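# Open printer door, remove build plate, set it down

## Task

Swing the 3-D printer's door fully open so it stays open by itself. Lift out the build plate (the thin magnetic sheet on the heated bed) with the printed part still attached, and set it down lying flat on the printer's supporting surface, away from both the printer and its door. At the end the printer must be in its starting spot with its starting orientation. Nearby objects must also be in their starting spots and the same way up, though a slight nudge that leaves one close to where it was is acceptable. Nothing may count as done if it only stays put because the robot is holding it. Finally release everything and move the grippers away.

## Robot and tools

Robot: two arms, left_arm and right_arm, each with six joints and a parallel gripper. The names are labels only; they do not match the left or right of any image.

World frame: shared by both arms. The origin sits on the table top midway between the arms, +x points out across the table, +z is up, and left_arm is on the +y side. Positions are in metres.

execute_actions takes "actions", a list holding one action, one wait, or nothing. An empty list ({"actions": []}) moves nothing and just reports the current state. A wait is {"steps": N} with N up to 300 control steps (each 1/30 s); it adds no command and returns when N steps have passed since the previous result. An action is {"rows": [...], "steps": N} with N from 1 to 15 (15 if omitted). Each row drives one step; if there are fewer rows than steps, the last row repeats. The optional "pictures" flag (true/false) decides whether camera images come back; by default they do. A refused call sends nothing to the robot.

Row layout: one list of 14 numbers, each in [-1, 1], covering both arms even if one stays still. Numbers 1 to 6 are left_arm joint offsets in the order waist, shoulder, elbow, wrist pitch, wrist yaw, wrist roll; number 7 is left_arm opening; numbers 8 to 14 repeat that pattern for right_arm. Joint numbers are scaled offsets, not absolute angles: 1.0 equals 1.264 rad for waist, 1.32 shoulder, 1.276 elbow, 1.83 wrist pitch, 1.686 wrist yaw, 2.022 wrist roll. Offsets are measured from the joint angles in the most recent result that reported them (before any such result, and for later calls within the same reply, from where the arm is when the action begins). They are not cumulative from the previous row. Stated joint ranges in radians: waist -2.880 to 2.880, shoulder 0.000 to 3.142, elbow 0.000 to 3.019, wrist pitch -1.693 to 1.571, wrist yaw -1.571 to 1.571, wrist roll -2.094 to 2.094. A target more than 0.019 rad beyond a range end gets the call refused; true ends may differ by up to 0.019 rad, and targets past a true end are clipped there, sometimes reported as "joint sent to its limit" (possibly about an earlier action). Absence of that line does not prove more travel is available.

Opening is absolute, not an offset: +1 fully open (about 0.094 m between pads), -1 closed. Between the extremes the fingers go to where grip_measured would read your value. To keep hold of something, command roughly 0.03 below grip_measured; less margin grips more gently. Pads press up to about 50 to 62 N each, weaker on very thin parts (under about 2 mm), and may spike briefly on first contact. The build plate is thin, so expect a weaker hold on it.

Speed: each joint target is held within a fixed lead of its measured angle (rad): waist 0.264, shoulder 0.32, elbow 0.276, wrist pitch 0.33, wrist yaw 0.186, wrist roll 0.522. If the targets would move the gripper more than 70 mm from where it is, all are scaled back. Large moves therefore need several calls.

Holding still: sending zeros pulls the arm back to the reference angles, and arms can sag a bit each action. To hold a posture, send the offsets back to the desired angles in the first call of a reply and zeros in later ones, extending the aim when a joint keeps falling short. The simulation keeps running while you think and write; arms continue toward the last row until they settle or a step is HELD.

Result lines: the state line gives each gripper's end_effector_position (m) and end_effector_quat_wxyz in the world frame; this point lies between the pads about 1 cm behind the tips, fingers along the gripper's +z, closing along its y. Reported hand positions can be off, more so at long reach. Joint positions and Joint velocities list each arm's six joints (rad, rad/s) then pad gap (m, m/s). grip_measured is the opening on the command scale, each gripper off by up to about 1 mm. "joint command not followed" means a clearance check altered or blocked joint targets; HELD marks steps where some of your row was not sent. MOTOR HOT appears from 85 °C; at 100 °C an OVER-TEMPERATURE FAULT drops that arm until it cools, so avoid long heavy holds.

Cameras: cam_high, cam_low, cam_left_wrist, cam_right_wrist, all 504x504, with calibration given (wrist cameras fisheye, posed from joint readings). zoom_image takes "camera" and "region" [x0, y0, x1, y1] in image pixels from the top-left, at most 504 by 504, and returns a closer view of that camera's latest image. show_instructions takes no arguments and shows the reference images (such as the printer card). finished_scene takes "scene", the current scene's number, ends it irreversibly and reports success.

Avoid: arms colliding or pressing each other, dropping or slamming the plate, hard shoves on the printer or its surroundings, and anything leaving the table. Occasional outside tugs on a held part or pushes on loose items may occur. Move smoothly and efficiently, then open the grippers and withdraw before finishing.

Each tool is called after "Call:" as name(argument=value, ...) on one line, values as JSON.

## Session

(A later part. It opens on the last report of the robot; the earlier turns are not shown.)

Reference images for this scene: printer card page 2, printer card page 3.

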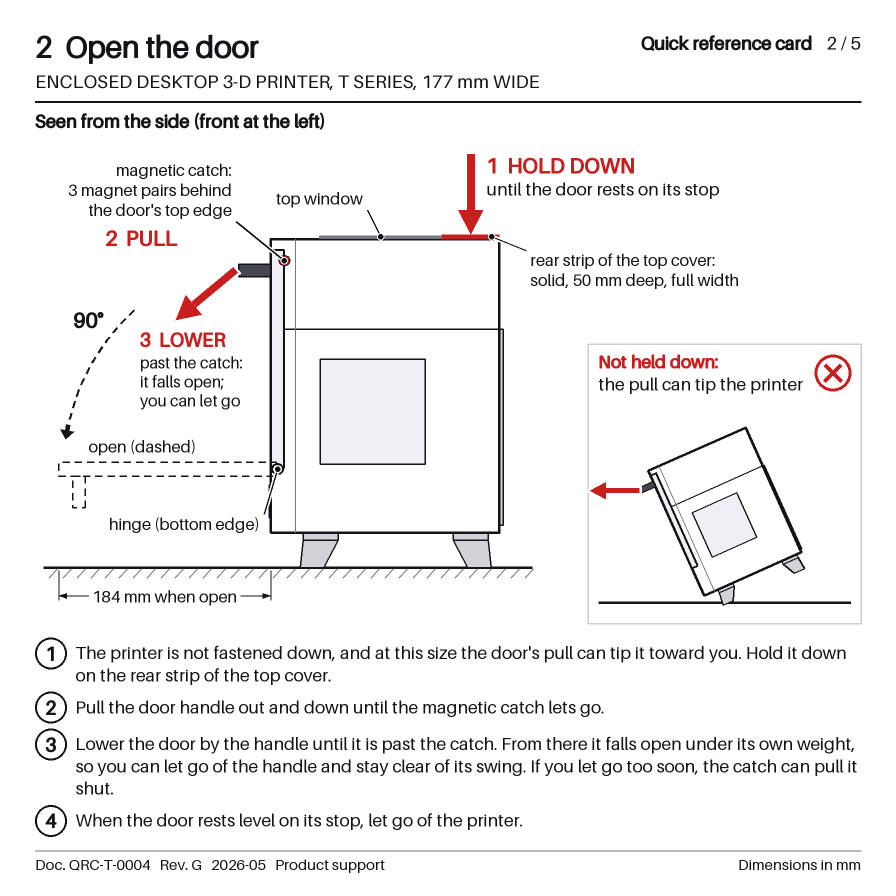

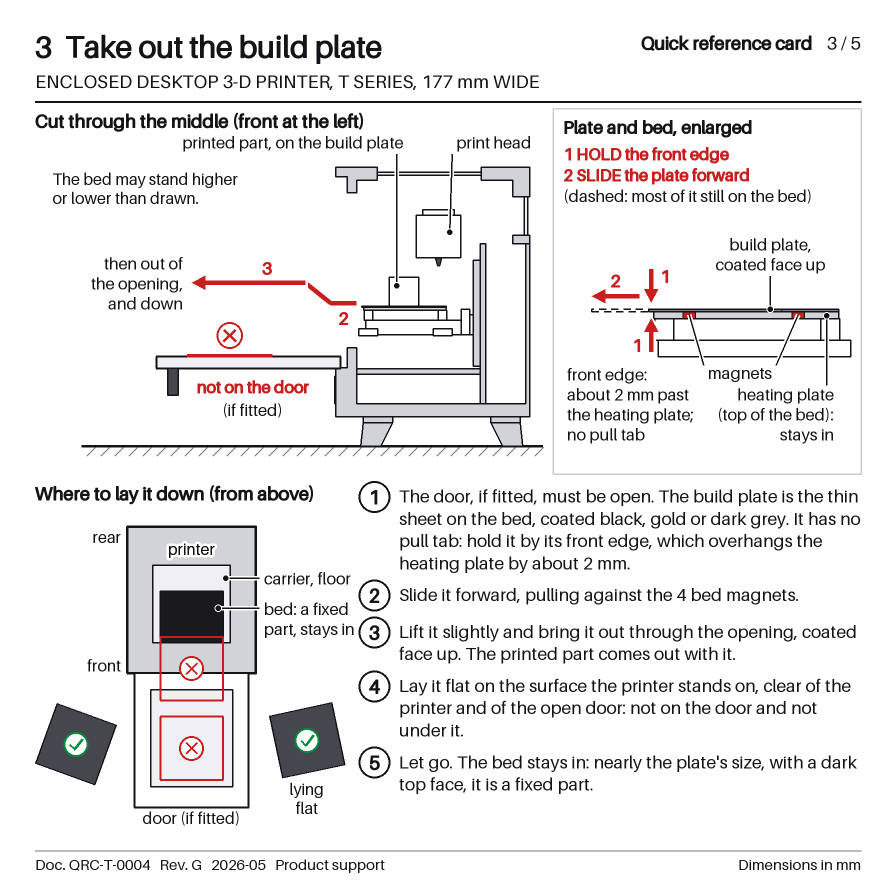

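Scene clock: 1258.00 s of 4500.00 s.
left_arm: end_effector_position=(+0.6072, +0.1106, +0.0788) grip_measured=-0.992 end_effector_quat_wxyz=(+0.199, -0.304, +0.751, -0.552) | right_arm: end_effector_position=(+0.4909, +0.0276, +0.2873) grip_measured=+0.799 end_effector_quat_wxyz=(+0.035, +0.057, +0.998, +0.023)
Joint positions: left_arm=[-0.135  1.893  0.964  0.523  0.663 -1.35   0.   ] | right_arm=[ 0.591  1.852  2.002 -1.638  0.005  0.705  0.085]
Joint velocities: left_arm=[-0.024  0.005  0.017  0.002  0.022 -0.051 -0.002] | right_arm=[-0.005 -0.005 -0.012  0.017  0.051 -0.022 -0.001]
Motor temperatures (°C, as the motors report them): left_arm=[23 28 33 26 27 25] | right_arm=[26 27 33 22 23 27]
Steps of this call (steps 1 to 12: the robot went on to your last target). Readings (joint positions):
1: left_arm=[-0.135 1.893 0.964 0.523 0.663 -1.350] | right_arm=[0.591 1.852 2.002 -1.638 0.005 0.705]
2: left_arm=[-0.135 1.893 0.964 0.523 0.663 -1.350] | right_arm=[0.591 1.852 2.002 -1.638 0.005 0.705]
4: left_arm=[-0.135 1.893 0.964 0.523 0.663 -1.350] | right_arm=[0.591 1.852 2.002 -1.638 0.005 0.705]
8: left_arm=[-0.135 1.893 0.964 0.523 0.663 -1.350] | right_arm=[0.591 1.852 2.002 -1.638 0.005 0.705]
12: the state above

Call:
execute_actions(actions=[{"rows":[[-0.04,0,0.025,0.008,0.015,0,-1,0,0,0,0,0,0,0.8],[-0.055,0,0.025,0.008,0.02,0,-1,0,0,0,0,0,0,0.8],[-0.065,0,0.025,0.008,0.022,0,-1,0,0,0,0,0,0,0.8],[-0.068,0,0.025,0.008,0.022,0,-1,0,0,0,0,0,0,0.8],[-0.071,0,0.025,0.008,0.023,0,-1,0,0,0,0,0,0,0.8],[-0.074,0,0.025,0.008,0.023,0,-1,0,0,0,0,0,0,0.8],[-0.077,0,0.025,0.008,0.024,0,-1,0,0,0,0,0,0,0.8],[-0.08,0,0.025,0.008,0.024,0,-1,0,0,0,0,0,0,0.8],[-0.083,0,0.025,0.008,0.025,0,-1,0,0,0,0,0,0,0.8],[-0.086,0,0.025,0.008,0.025,0,-1,0,0,0,0,0,0,0.8],[-0.089,0,0.025,0.008,0.025,0,-1,0,0,0,0,0,0,0.8],[-0.092,0,0.025,0.008,0.025,0,-1,0,0,0,0,0,0,0.8],[-0.095,0,0.025,0.008,0.025,0,-1,0,0,0,0,0,0,0.8],[-0.098,0,0.025,0.008,0.025,0,-1,0,0,0,0,0,0,0.8],[-0.1,0,0.025,0.008,0.025,0,-1,0,0,0,0,0,0,0.8]],"steps":15}], pictures=false)

Call:
execute_actions(actions=[{"steps":12}])

Call:
zoom_image(camera="cam_high", region=[200, 170, 380, 350])

Scene clock: 1271.00 s of 4500.00 s.
left_arm: end_effector_position=(+0.6049, +0.1030, +0.0789) grip_measured=-0.992 end_effector_quat_wxyz=(+0.196, -0.300, +0.752, -0.553) | right_arm: end_effector_position=(+0.4905, +0.0282, +0.2873) grip_measured=+0.799 end_effector_quat_wxyz=(+0.034, +0.056, +0.998, +0.024)
Joint positions: left_arm=[-0.147  1.893  0.964  0.523  0.663 -1.35   0.   ] | right_arm=[ 0.591  1.852  2.002 -1.638  0.003  0.704  0.085]
Joint velocities: left_arm=[-0.093 -0.005 -0.007 -0.007  0.007 -0.051  0.   ] | right_arm=[ 0.005 -0.015  0.002  0.002 -0.095  0.007  0.001]
Motor temperatures (°C, as the motors report them): left_arm=[23 28 33 26 28 25] | right_arm=[26 27 33 22 23 27]
Steps of this call (steps 1 to 15: the robot went on to your last target; steps 16 to 90: nothing new was sent; then 9.50 s passed at rest; steps 91 to 105: all 15 steps of this action). Readings (joint positions):
91: left_arm=[-0.135 1.893 0.964 0.523 0.662 -1.350] | right_arm=[0.591 1.852 2.002 -1.638 0.005 0.705]
92: left_arm=[-0.135 1.893 0.964 0.523 0.662 -1.350] | right_arm=[0.591 1.852 2.002 -1.638 0.005 0.705]
94: left_arm=[-0.135 1.893 0.964 0.523 0.663 -1.350] | right_arm=[0.591 1.852 2.002 -1.638 0.005 0.705]
98: left_arm=[-0.135 1.893 0.964 0.523 0.663 -1.350] | right_arm=[0.591 1.852 2.002 -1.638 0.005 0.705]
105: the state above

Scene clock: 1271.40 s of 4500.00 s.
left_arm: end_effector_position=(+0.5999, +0.0868, +0.0796) grip_measured=-0.992 end_effector_quat_wxyz=(+0.188, -0.289, +0.756, -0.556) | right_arm: end_effector_position=(+0.4899, +0.0291, +0.2873) grip_measured=+0.799 end_effector_quat_wxyz=(+0.033, +0.055, +0.998, +0.024)
Joint positions: left_arm=[-0.173  1.893  0.965  0.523  0.664 -1.35   0.   ] | right_arm=[ 0.593  1.852  2.002 -1.638  0.002  0.702  0.085]
Joint velocities: left_arm=[-0.015 -0.005  0.012  0.007 -0.022 -0.051 -0.001] | right_arm=[-0.005  0.005 -0.002 -0.012 -0.022  0.022 -0.001]
Motor temperatures (°C, as the motors report them): left_arm=[23 28 33 26 28 25] | right_arm=[26 27 33 22 23 27]
Steps of this call (steps 1 to 12: the robot went on to your last target). Readings (joint positions):
1: left_arm=[-0.150 1.893 0.964 0.523 0.663 -1.350] | right_arm=[0.591 1.852 2.002 -1.638 0.002 0.703]
2: left_arm=[-0.153 1.893 0.964 0.523 0.662 -1.350] | right_arm=[0.592 1.852 2.002 -1.638 0.002 0.703]
4: left_arm=[-0.160 1.893 0.964 0.523 0.662 -1.350] | right_arm=[0.592 1.852 2.002 -1.638 0.002 0.703]
8: left_arm=[-0.170 1.893 0.965 0.523 0.663 -1.350] | right_arm=[0.593 1.852 2.002 -1.638 0.002 0.702]
12: the state above
camera_calibration (this result's frames):
cam_left_wrist: T_world_to_cam=[[0.23153, -0.218673, 0.947932, -0.191775], [-0.971623, -0.100461, 0.214142, 0.580968], [0.0484031, -0.970613, -0.235727, 0.198563], [0, 0, 0, 1]] pos_world=[0.599272, 0.209156, 0.104187]
cam_right_wrist: T_world_to_cam=[[-0.100593, -0.993891, -0.0454014, 0.0864128], [-0.845896, 0.0614126, 0.5298, 0.262911], [-0.523776, 0.0916989, -0.846906, 0.620703], [0, 0, 0, 1]] pos_world=[0.556197, 0.0128211, 0.390311]

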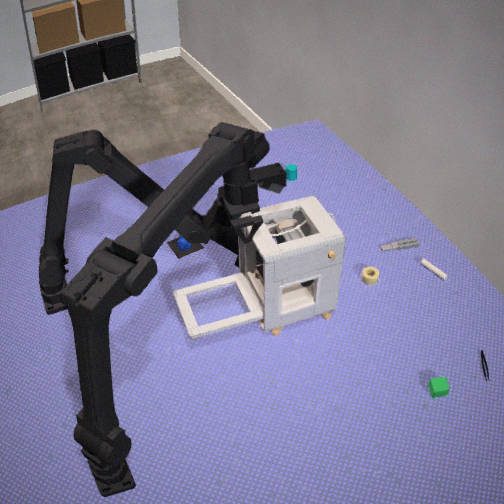

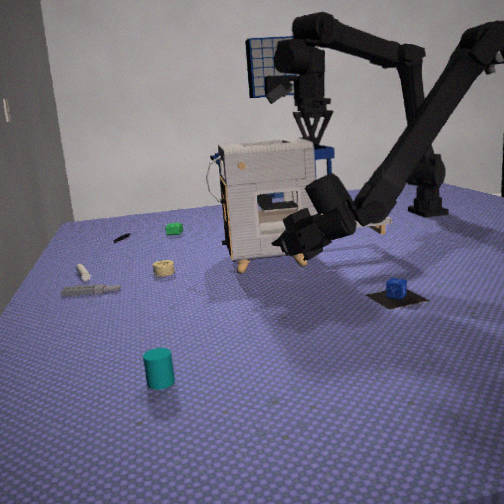

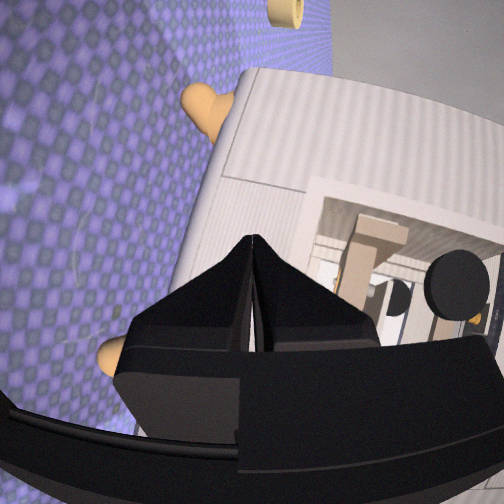

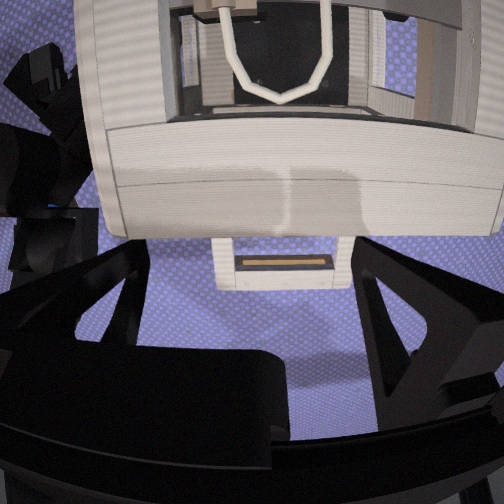

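Region (200, 170, 380, 350) of cam_high's 504x504 image, scaled by 2.800, with more detail than that image has.

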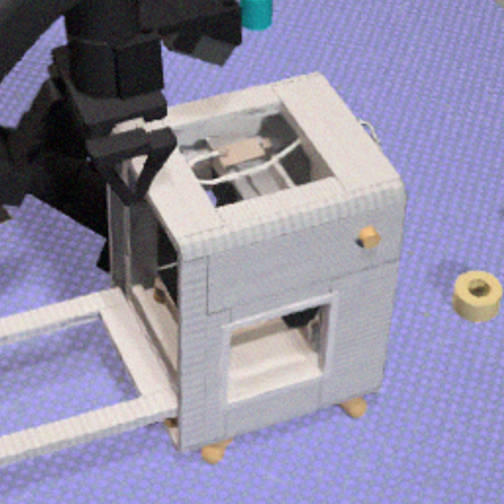

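Call:
execute_actions(actions=[{"rows":[[0,0,0.02,0.008,0,0,-1,0,0,0,0,0,0.005,0.8],[0.005,0,0.02,0.008,0,0,-1,-0.003,0,0.02,0.01,0.005,0.01,0.8],[0.01,0,0.02,0.008,0,0,-1,-0.006,0,0.03,0.015,0.008,0.015,0.8],[0.014,0,0.02,0.008,0,0,-1,-0.009,0,0.035,0.018,0.011,0.02,0.8],[0.018,0,0.02,0.008,0,0,-1,-0.012,0,0.038,0.02,0.013,0.025,0.8],[0.022,0,0.02,0.008,0,0,-1,-0.015,0,0.04,0.022,0.015,0.03,0.8],[0.026,0,0.02,0.008,0,0,-1,-0.018,0,0.042,0.024,0.017,0.035,0.8],[0.03,0,0.02,0.008,0,0,-1,-0.021,0,0.044,0.026,0.019,0.04,0.8],[0.03,0,0.02,0.008,0,0,-1,-0.024,0,0.045,0.028,0.021,0.045,0.8],[0.03,0,0.02,0.008,0,0,-1,-0.027,0,0.046,0.03,0.023,0.05,0.8],[0.03,0,0.02,0.008,0,0,-1,-0.03,0,0.047,0.032,0.025,0.055,0.8]],"steps":15}], pictures=false)

Call:
execute_actions(actions=[{"steps":12}])

Call:
zoom_image(camera="cam_high", region=[200, 170, 380, 350])

Scene clock: 1293.87 s of 4500.00 s.
left_arm: end_effector_position=(+0.6073, +0.1082, +0.0795) grip_measured=-0.992 end_effector_quat_wxyz=(+0.199, -0.303, +0.751, -0.552) | right_arm: end_effector_position=(+0.4913, +0.0303, +0.2875) grip_measured=+0.799 end_effector_quat_wxyz=(+0.039, +0.082, +0.996, +0.024)
Joint positions: left_arm=[-0.139  1.893  0.965  0.523  0.661 -1.35   0.   ] | right_arm=[ 0.596  1.852  2.002 -1.63   0.012  0.76   0.085]
Joint velocities: left_arm=[ 0.015 -0.005 -0.017  0.007 -0.022 -0.066 -0.001] | right_arm=[-0.015 -0.005  0.002  0.042 -0.022  0.037 -0.001]
Motor temperatures (°C, as the motors report them): left_arm=[23 28 33 26 29 25] | right_arm=[26 27 33 22 23 27]
Steps of this call (steps 1 to 30: the robot went on to your last target; steps 31 to 90: nothing new was sent; then 18.97 s passed at rest; steps 91 to 105: all 15 steps of this action). Readings (joint positions):
91: left_arm=[-0.170 1.893 0.965 0.523 0.660 -1.350] | right_arm=[0.593 1.852 2.002 -1.638 0.001 0.702]
92: left_arm=[-0.170 1.893 0.965 0.523 0.660 -1.350] | right_arm=[0.593 1.852 2.002 -1.638 0.001 0.702]
94: left_arm=[-0.169 1.893 0.965 0.523 0.661 -1.350] | right_arm=[0.593 1.852 2.002 -1.638 0.003 0.706]
98: left_arm=[-0.161 1.893 0.965 0.523 0.661 -1.350] | right_arm=[0.594 1.852 2.002 -1.638 0.007 0.723]
105: the state above

Scene clock: 1294.27 s of 4500.00 s.
left_arm: end_effector_position=(+0.6074, +0.1084, +0.0795) grip_measured=-0.992 end_effector_quat_wxyz=(+0.199, -0.303, +0.751, -0.552) | right_arm: end_effector_position=(+0.4917, +0.0305, +0.2875) grip_measured=+0.799 end_effector_quat_wxyz=(+0.039, +0.087, +0.995, +0.024)
Joint positions: left_arm=[-0.138  1.893  0.965  0.523  0.661 -1.35   0.   ] | right_arm=[ 0.596  1.852  2.002 -1.629  0.012  0.77   0.085]
Joint velocities: left_arm=[ 0.005  0.005 -0.002 -0.032 -0.037  0.007  0.   ] | right_arm=[-0.005  0.005 -0.002 -0.007 -0.051 -0.022 -0.001]
Motor temperatures (°C, as the motors report them): left_arm=[23 28 33 26 29 25] | right_arm=[26 27 33 22 23 27]
Steps of this call (steps 1 to 12: the robot went on to your last target). Readings (joint positions):
1: left_arm=[-0.138 1.893 0.965 0.523 0.661 -1.350] | right_arm=[0.596 1.852 2.002 -1.629 0.012 0.762]
2: left_arm=[-0.138 1.893 0.965 0.523 0.661 -1.350] | right_arm=[0.596 1.852 2.002 -1.629 0.012 0.765]
4: left_arm=[-0.138 1.893 0.965 0.523 0.661 -1.350] | right_arm=[0.596 1.852 2.002 -1.629 0.012 0.767]
8: left_arm=[-0.138 1.893 0.965 0.523 0.661 -1.350] | right_arm=[0.596 1.852 2.002 -1.629 0.012 0.769]
12: the state above
camera_calibration (this result's frames):
cam_left_wrist: T_world_to_cam=[[0.239494, -0.210873, 0.947721, -0.194335], [-0.967154, -0.13746, 0.213819, 0.591731], [0.0851847, -0.9678, -0.236867, 0.196534], [0, 0, 0, 1]] pos_world=[0.602095, 0.230565, 0.104204]
cam_right_wrist: T_world_to_cam=[[-0.164578, -0.985182, -0.0482695, 0.120027], [-0.845701, 0.115753, 0.520952, 0.264987], [-0.507646, 0.126559, -0.85222, 0.614201], [0, 0, 0, 1]] pos_world=[0.55565, 0.00984266, 0.391182]

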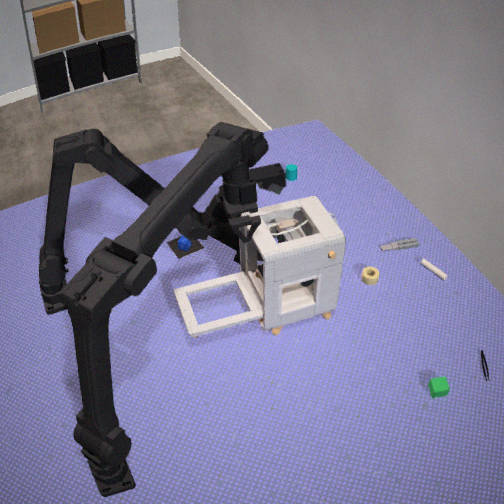

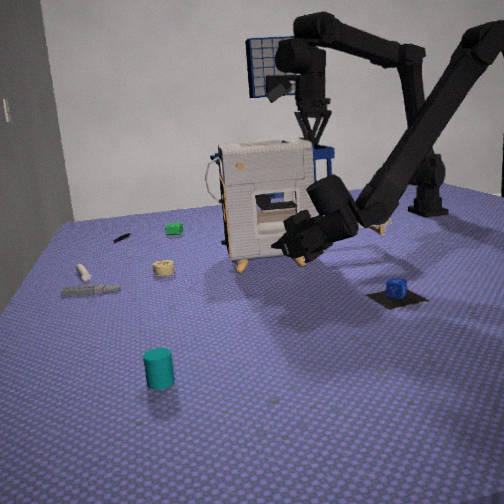

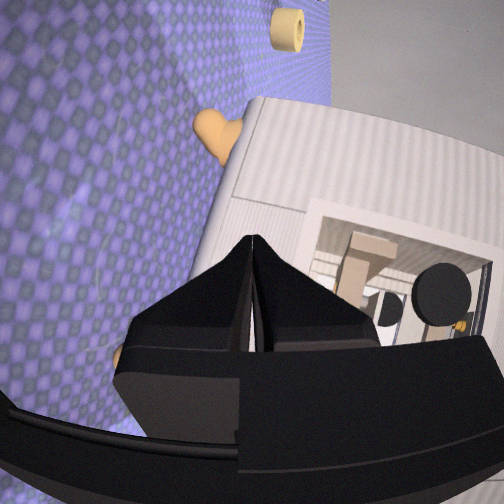

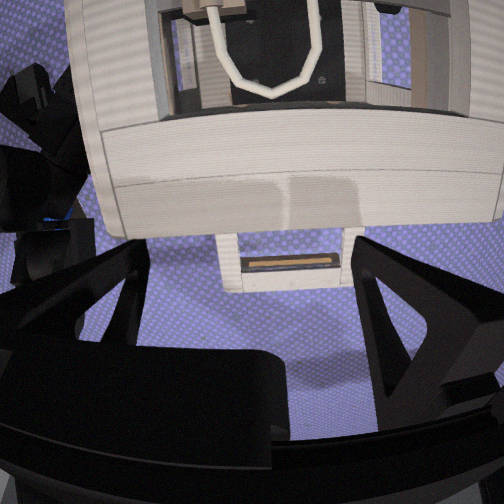

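Region (200, 170, 380, 350) of cam_high's 504x504 image, scaled by 2.800, with more detail than that image has.

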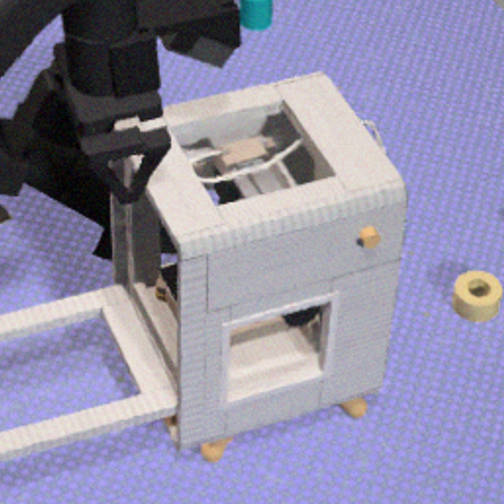

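Call:
execute_actions(actions=[{"rows":[[0,0,0.02,0.008,0,0,-1,-0.02,0,0.04,0.02,0.015,0.015,0.8],[0,0,0.02,0.008,0,0,-1,-0.03,0,0.045,0.025,0.02,0.02,0.8],[0,0,0.02,0.008,0,0,-1,-0.033,0,0.047,0.027,0.022,0.022,0.8],[0,0,0.02,0.008,0,0,-1,-0.036,0,0.049,0.029,0.024,0.024,0.8],[0,0,0.02,0.008,0,0,-1,-0.039,0,0.051,0.031,0.025,0.025,0.8],[0,0,0.02,0.008,0,0,-1,-0.042,0,0.052,0.033,0.026,0.025,0.8],[0,0,0.02,0.008,0,0,-1,-0.045,0,0.053,0.035,0.027,0.025,0.8],[0,0,0.02,0.008,0,0,-1,-0.048,0,0.054,0.037,0.028,0.025,0.8],[0,0,0.02,0.008,0,0,-1,-0.051,0,0.055,0.039,0.029,0.025,0.8],[0,0,0.02,0.008,0,0,-1,-0.054,0,0.056,0.04,0.03,0.025,0.8],[0,0,0.02,0.008,0,0,-1,-0.057,0,0.056,0.041,0.031,0.025,0.8],[0,0,0.02,0.008,0,0,-1,-0.06,0,0.056,0.042,0.032,0.025,0.8]],"steps":15}], pictures=false)

Call:
execute_actions(actions=[{"steps":12}])

Call:
zoom_image(camera="cam_high", region=[200, 170, 380, 350])

Call:
zoom_image(camera="cam_low", region=[190, 120, 360, 290])

Scene clock: 1305.80 s of 4500.00 s.
left_arm: end_effector_position=(+0.6074, +0.1084, +0.0795) grip_measured=-0.992 end_effector_quat_wxyz=(+0.199, -0.303, +0.751, -0.552) | right_arm: end_effector_position=(+0.5009, +0.0292, +0.2888) grip_measured=+0.799 end_effector_quat_wxyz=(+0.056, +0.094, +0.994, +0.027)
Joint positions: left_arm=[-0.138  1.893  0.965  0.523  0.661 -1.35   0.   ] | right_arm=[ 0.59   1.851  2.002 -1.6    0.029  0.777  0.085]
Joint velocities: left_arm=[-0.005 -0.005  0.007  0.012  0.037  0.007  0.001] | right_arm=[-0.054 -0.015 -0.012  0.022 -0.051 -0.022 -0.001]
Motor temperatures (°C, as the motors report them): left_arm=[23 28 33 26 28 25] | right_arm=[26 27 35 22 24 27]
Steps of this call (steps 1 to 30: the robot went on to your last target; steps 31 to 90: nothing new was sent; then 8.03 s passed at rest; steps 91 to 105: all 15 steps of this action). Readings (joint positions):
91: left_arm=[-0.138 1.893 0.965 0.523 0.661 -1.350] | right_arm=[0.597 1.852 2.002 -1.629 0.012 0.770]
92: left_arm=[-0.138 1.893 0.965 0.523 0.661 -1.350] | right_arm=[0.597 1.852 2.002 -1.629 0.015 0.770]
94: left_arm=[-0.138 1.893 0.965 0.523 0.661 -1.350] | right_arm=[0.597 1.852 2.002 -1.629 0.016 0.771]
98: left_arm=[-0.138 1.893 0.965 0.523 0.661 -1.350] | right_arm=[0.597 1.852 2.002 -1.620 0.022 0.774]
105: the state above

Scene clock: 1306.20 s of 4500.00 s.
left_arm: end_effector_position=(+0.6074, +0.1084, +0.0795) grip_measured=-0.992 end_effector_quat_wxyz=(+0.199, -0.303, +0.751, -0.552) | right_arm: end_effector_position=(+0.5030, +0.0266, +0.2893) grip_measured=+0.799 end_effector_quat_wxyz=(+0.057, +0.097, +0.993, +0.028)
Joint positions: left_arm=[-0.138  1.893  0.965  0.523  0.661 -1.35   0.   ] | right_arm=[ 0.585  1.851  2.002 -1.598  0.029  0.778  0.085]
Joint velocities: left_arm=[-0.005  0.005  0.007 -0.002  0.066  0.007 -0.001] | right_arm=[-0.015  0.005 -0.007 -0.002 -0.11   0.022  0.   ]
Motor temperatures (°C, as the motors report them): left_arm=[23 28 33 26 28 25] | right_arm=[26 27 35 22 24 27]
Steps of this call (steps 1 to 12: the robot went on to your last target). Readings (joint positions):
1: left_arm=[-0.138 1.893 0.965 0.523 0.661 -1.350] | right_arm=[0.589 1.851 2.002 -1.599 0.029 0.777]
2: left_arm=[-0.138 1.893 0.965 0.523 0.661 -1.350] | right_arm=[0.588 1.851 2.002 -1.598 0.029 0.777]
4: left_arm=[-0.138 1.893 0.965 0.523 0.661 -1.350] | right_arm=[0.586 1.851 2.002 -1.598 0.029 0.778]
8: left_arm=[-0.138 1.893 0.965 0.523 0.661 -1.350] | right_arm=[0.585 1.851 2.002 -1.598 0.029 0.778]
12: the state above
camera_calibration (this result's frames):
cam_left_wrist: T_world_to_cam=[[0.239494, -0.210873, 0.947721, -0.194335], [-0.967154, -0.13746, 0.213819, 0.591731], [0.0851847, -0.9678, -0.236867, 0.196534], [0, 0, 0, 1]] pos_world=[0.602095, 0.230565, 0.104204]
cam_right_wrist: T_world_to_cam=[[-0.18354, -0.981228, -0.0592007, 0.130747], [-0.861325, 0.131504, 0.49074, 0.2903], [-0.473743, 0.141061, -0.869293, 0.609443], [0, 0, 0, 1]] pos_world=[0.562759, 0.00414788, 0.395063]

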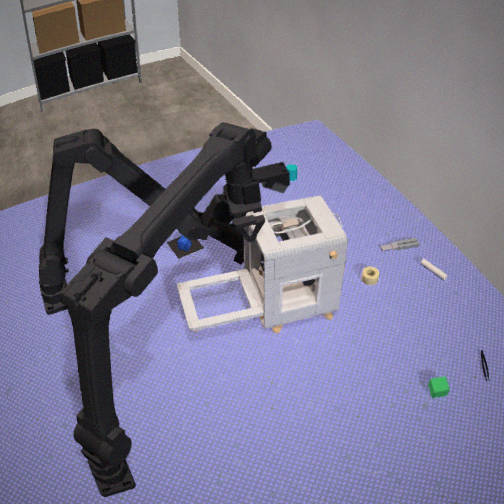

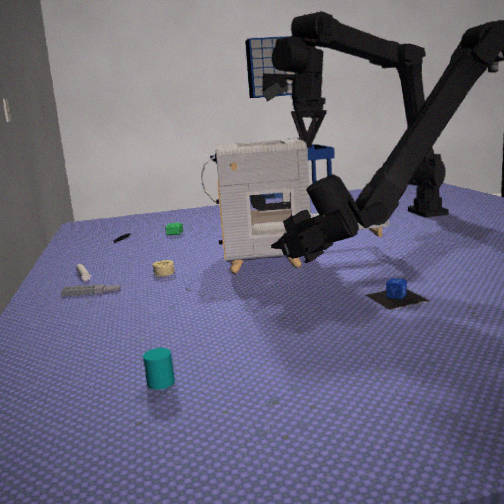

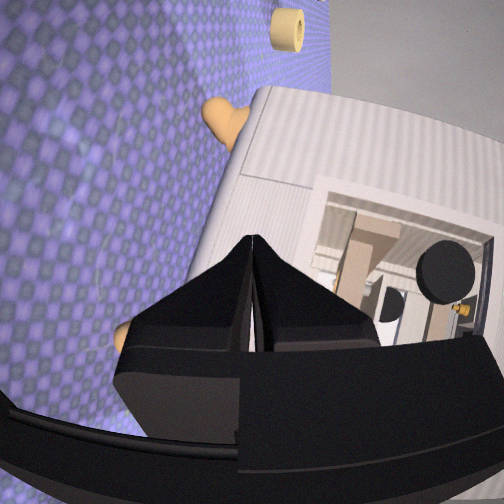

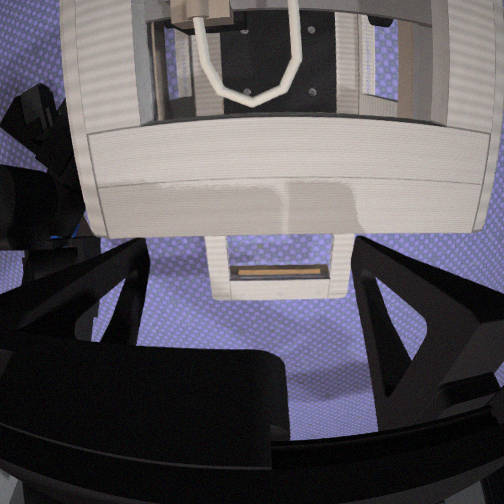

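Region (200, 170, 380, 350) of cam_high's 504x504 image, scaled by 2.800, with more detail than that image has.

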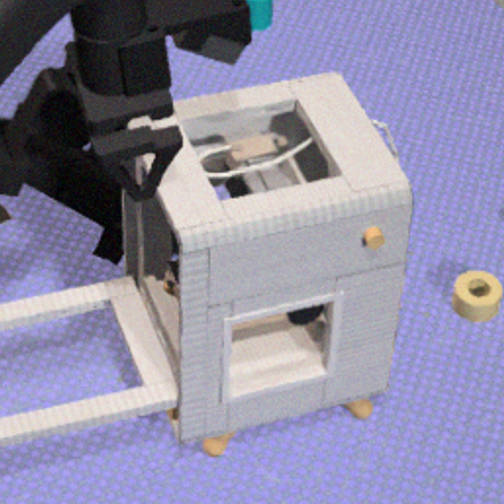

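Region (190, 120, 360, 290) of cam_low's 504x504 image, scaled by 2.965, with more detail than that image has.

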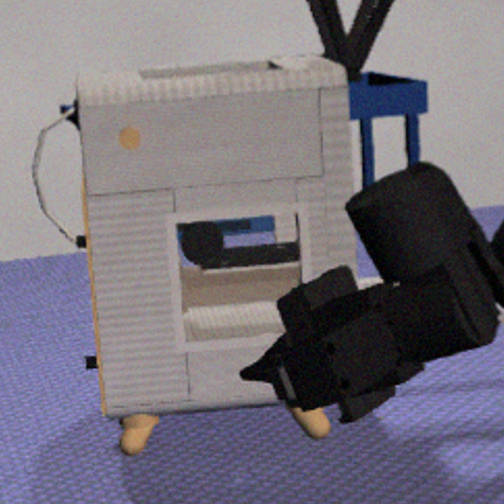

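Call:
execute_actions(actions=[{"rows":[[0.01,-0.005,0.02,0,0,0,-1,0.003,0,0.02,-0.004,-0.003,0,0.8],[0.02,-0.015,0.01,0,0,0,-1,0.006,0,0.02,-0.009,-0.006,0,0.8],[0.03,-0.03,0,0,0,0,-1,0.008,0,0.01,-0.014,-0.009,0,0.8],[0.04,-0.05,-0.015,0,0,0,-1,0.008,-0.01,0,-0.018,-0.012,0,0.8],[0.05,-0.07,-0.03,0,0,0,-1,0.008,-0.02,-0.005,-0.02,-0.014,0,0.8],[0.058,-0.09,-0.045,0,0,0,-1,0.008,-0.035,-0.012,-0.022,-0.014,0,0.8],[0.066,-0.11,-0.06,0,0,0,-1,0.008,-0.05,-0.02,-0.024,-0.014,0,0.8],[0.074,-0.13,-0.075,0,0,0,-1,0.008,-0.065,-0.03,-0.026,-0.014,0,0.8],[0.08,-0.15,-0.09,0,0,0,-1,0.008,-0.08,-0.04,-0.028,-0.014,0,0.8],[0.086,-0.17,-0.105,0,0,0,-1,0.008,-0.095,-0.05,-0.03,-0.014,0,0.8],[0.092,-0.19,-0.12,0,0,0,-1,0.004,-0.11,-0.06,-0.03,-0.014,0,0.8],[0.098,-0.21,-0.135,0,0,0,-1,0,-0.125,-0.07,-0.03,-0.014,0,0.8],[0.1,-0.23,-0.15,0,0,0,-1,-0.005,-0.14,-0.08,-0.03,-0.014,0,0.8],[0.1,-0.25,-0.165,0,0,0,-1,-0.01,-0.155,-0.09,-0.03,-0.014,0,0.8],[0.1,-0.27,-0.18,0,0,0,-1,-0.015,-0.17,-0.1,-0.03,-0.014,0,0.8]],"steps":15}], pictures=false)

Call:
execute_actions(actions=[{"rows":[[0,-0.05,-0.03,0,-0.01,0,-1,-0.02,-0.04,-0.03,0,0,0,0.8],[0,-0.07,-0.045,0,-0.02,0,-1,-0.035,-0.06,-0.05,0,0,0,0.8],[0,-0.09,-0.06,0,-0.03,0,-1,-0.05,-0.08,-0.07,0,0,0,0.8],[0,-0.11,-0.075,0,-0.04,0,-1,-0.07,-0.1,-0.09,0,0,0,0.8],[0,-0.13,-0.09,0,-0.05,0,-1,-0.09,-0.12,-0.11,0,0,0,0.8],[0,-0.15,-0.105,0,-0.06,0,-1,-0.11,-0.14,-0.13,0,0,0,0.8],[0,-0.17,-0.12,0,-0.07,0,-1,-0.13,-0.16,-0.15,0,0,0,0.8],[0,-0.19,-0.135,0,-0.08,0,-1,-0.15,-0.18,-0.17,0,0,0,0.8],[0,-0.21,-0.15,0,-0.09,0,-1,-0.17,-0.2,-0.19,0,0,0,0.8],[0,-0.23,-0.165,0,-0.1,0,-1,-0.19,-0.22,-0.21,0,0,0,0.8],[0,-0.25,-0.18,0,-0.11,0,-1,-0.21,-0.24,-0.23,0,0,0,0.8],[0,-0.27,-0.19,0,-0.12,0,-1,-0.23,-0.26,-0.25,0,0,0,0.8],[0,-0.29,-0.2,0,-0.13,0,-1,-0.25,-0.28,-0.27,0,0,0,0.8],[0,-0.3,-0.21,0,-0.14,0,-1,-0.27,-0.29,-0.28,0,0,0,0.8],[0,-0.31,-0.215,0,-0.15,0,-1,-0.28,-0.3,-0.29,0,0,0,0.8]],"steps":15}], pictures=false)

Call:
execute_actions(actions=[{"steps":20}])

Scene clock: 1324.03 s of 4500.00 s.
left_arm: end_effector_position=(+0.5587, +0.1911, +0.1738) grip_measured=-0.992 end_effector_quat_wxyz=(+0.279, -0.319, +0.713, -0.558) | right_arm: end_effector_position=(+0.4547, +0.0001, +0.3299) grip_measured=+0.799 end_effector_quat_wxyz=(+0.055, +0.095, +0.993, +0.040)
Joint positions: left_arm=[-0.005  1.581  0.774  0.523  0.661 -1.35   0.   ] | right_arm=[ 0.587  1.699  1.899 -1.637  0.008  0.777  0.085]
Joint velocities: left_arm=[ 0.083 -0.884 -0.471 -0.012  0.037 -0.037  0.   ] | right_arm=[-0.054 -0.767 -0.286  0.002  0.037 -0.022  0.   ]
Motor temperatures (°C, as the motors report them): left_arm=[23 28 33 26 27 25] | right_arm=[26 27 37 22 25 27]
Steps of this call (steps 1 to 15: the robot went on to your last target; steps 16 to 90: nothing new was sent; then 14.33 s passed at rest; steps 91 to 105: all 15 steps of this action). Readings (joint positions):
91: left_arm=[-0.138 1.893 0.965 0.523 0.661 -1.350] | right_arm=[0.588 1.851 2.002 -1.599 0.024 0.777]
92: left_arm=[-0.137 1.893 0.965 0.523 0.661 -1.350] | right_arm=[0.588 1.851 2.002 -1.599 0.023 0.777]
94: left_arm=[-0.131 1.886 0.962 0.523 0.661 -1.350] | right_arm=[0.588 1.851 2.002 -1.604 0.015 0.777]
98: left_arm=[-0.087 1.805 0.900 0.523 0.661 -1.350] | right_arm=[0.589 1.834 1.986 -1.620 0.008 0.777]
105: the state above

Scene clock: 1324.53 s of 4500.00 s.
left_arm: end_effector_position=(+0.4706, +0.2266, +0.2266) grip_measured=-0.992 end_effector_quat_wxyz=(+0.390, -0.359, +0.669, -0.521) | right_arm: end_effector_position=(+0.4015, -0.1974, +0.3518) grip_measured=+0.799 end_effector_quat_wxyz=(+0.065, +0.258, +0.963, +0.033)
Joint positions: left_arm=[-0.004  1.203  0.513  0.523  0.427 -1.35   0.   ] | right_arm=[ 0.254  1.35   1.562 -1.637  0.008  0.777  0.085]
Joint velocities: left_arm=[-0.005 -0.63  -0.325 -0.002 -0.403  0.022  0.   ] | right_arm=[-0.718 -0.63  -0.501  0.002  0.095 -0.007  0.   ]
Motor temperatures (°C, as the motors report them): left_arm=[23 28 33 26 27 25] | right_arm=[26 27 37 22 25 27]
Steps of this call (steps 1 to 15: all 15 steps of this action). Readings (joint positions):
1: left_arm=[-0.004 1.553 0.758 0.523 0.655 -1.350] | right_arm=[0.585 1.676 1.889 -1.637 0.008 0.777]
2: left_arm=[-0.004 1.527 0.743 0.523 0.643 -1.350] | right_arm=[0.581 1.652 1.880 -1.637 0.008 0.777]
4: left_arm=[-0.004 1.479 0.714 0.523 0.612 -1.350] | right_arm=[0.563 1.604 1.846 -1.637 0.008 0.777]
8: left_arm=[-0.004 1.381 0.638 0.523 0.545 -1.350] | right_arm=[0.471 1.509 1.741 -1.637 0.007 0.777]
15: the state above

Scene clock: 1325.20 s of 4500.00 s.
left_arm: end_effector_position=(+0.4634, +0.2290, +0.2357) grip_measured=-0.992 end_effector_quat_wxyz=(+0.402, -0.357, +0.662, -0.522) | right_arm: end_effector_position=(+0.3891, -0.2119, +0.3628) grip_measured=+0.799 end_effector_quat_wxyz=(+0.079, +0.271, +0.959, +0.038)
Joint positions: left_arm=[-0.004  1.163  0.497  0.523  0.412 -1.35   0.   ] | right_arm=[ 0.228  1.298  1.539 -1.637  0.009  0.777  0.085]
Joint velocities: left_arm=[-0.005  0.005 -0.022  0.007  0.037 -0.022 -0.001] | right_arm=[-0.015 -0.015 -0.007  0.017  0.007  0.066  0.   ]
Motor temperatures (°C, as the motors report them): left_arm=[23 28 33 26 27 25] | right_arm=[26 27 37 22 25 27]
Steps of this call (steps 1 to 20: the robot went on to your last target). Readings (joint positions):
1: left_arm=[-0.004 1.184 0.504 0.523 0.417 -1.350] | right_arm=[0.234 1.331 1.548 -1.637 0.008 0.777]
2: left_arm=[-0.004 1.171 0.499 0.523 0.414 -1.350] | right_arm=[0.220 1.316 1.541 -1.637 0.009 0.777]
4: left_arm=[-0.004 1.161 0.498 0.523 0.413 -1.350] | right_arm=[0.212 1.297 1.539 -1.637 0.009 0.777]
8: left_arm=[-0.004 1.163 0.497 0.523 0.412 -1.350] | right_arm=[0.223 1.289 1.539 -1.637 0.009 0.777]
20: the state above
camera_calibration (this result's frames):
cam_left_wrist: T_world_to_cam=[[0.058129, -0.202442, 0.977568, -0.207383], [-0.869428, -0.491514, -0.0500876, 0.533585], [0.490628, -0.847013, -0.20458, 0.13938], [0, 0, 0, 1]] pos_world=[0.407585, 0.338338, 0.257971]
cam_right_wrist: T_world_to_cam=[[-0.508132, -0.854311, -0.109334, 0.0515594], [-0.784337, 0.406548, 0.468545, 0.223882], [-0.355834, 0.323838, -0.876648, 0.648517], [0, 0, 0, 1]] pos_world=[0.432562, -0.256985, 0.469259]

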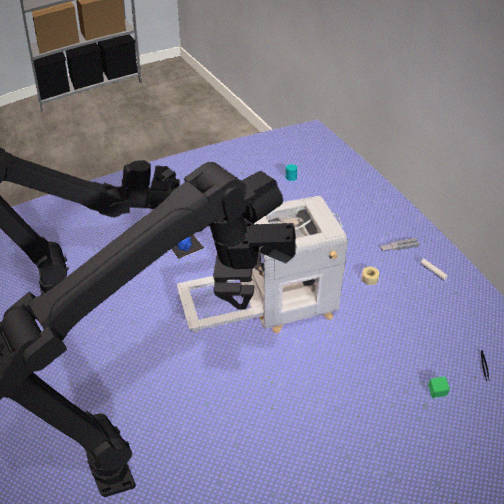

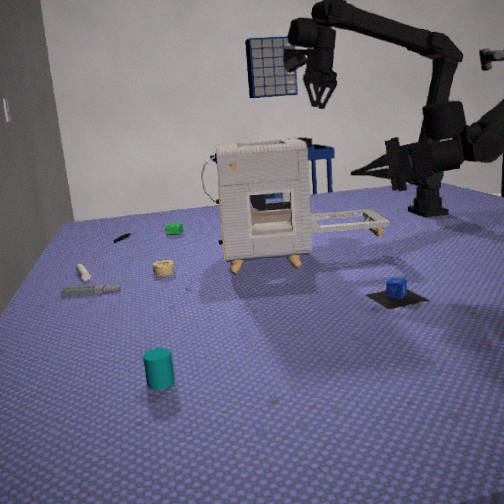

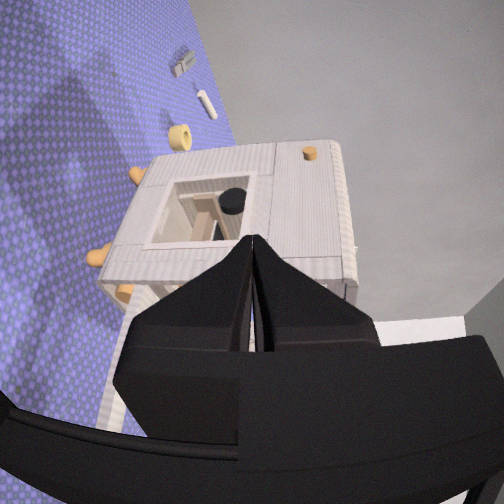

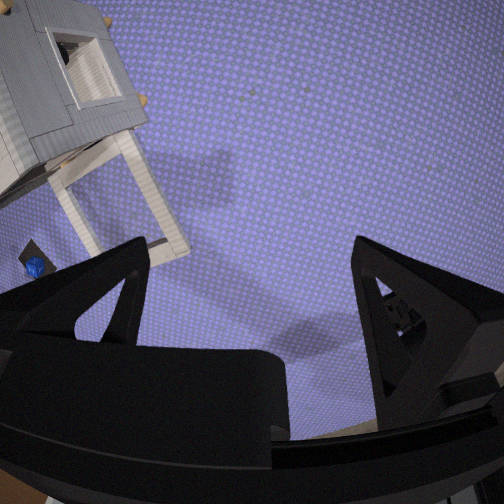

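Call:
finished_scene(scene=2)

The scene is finished: the task was done.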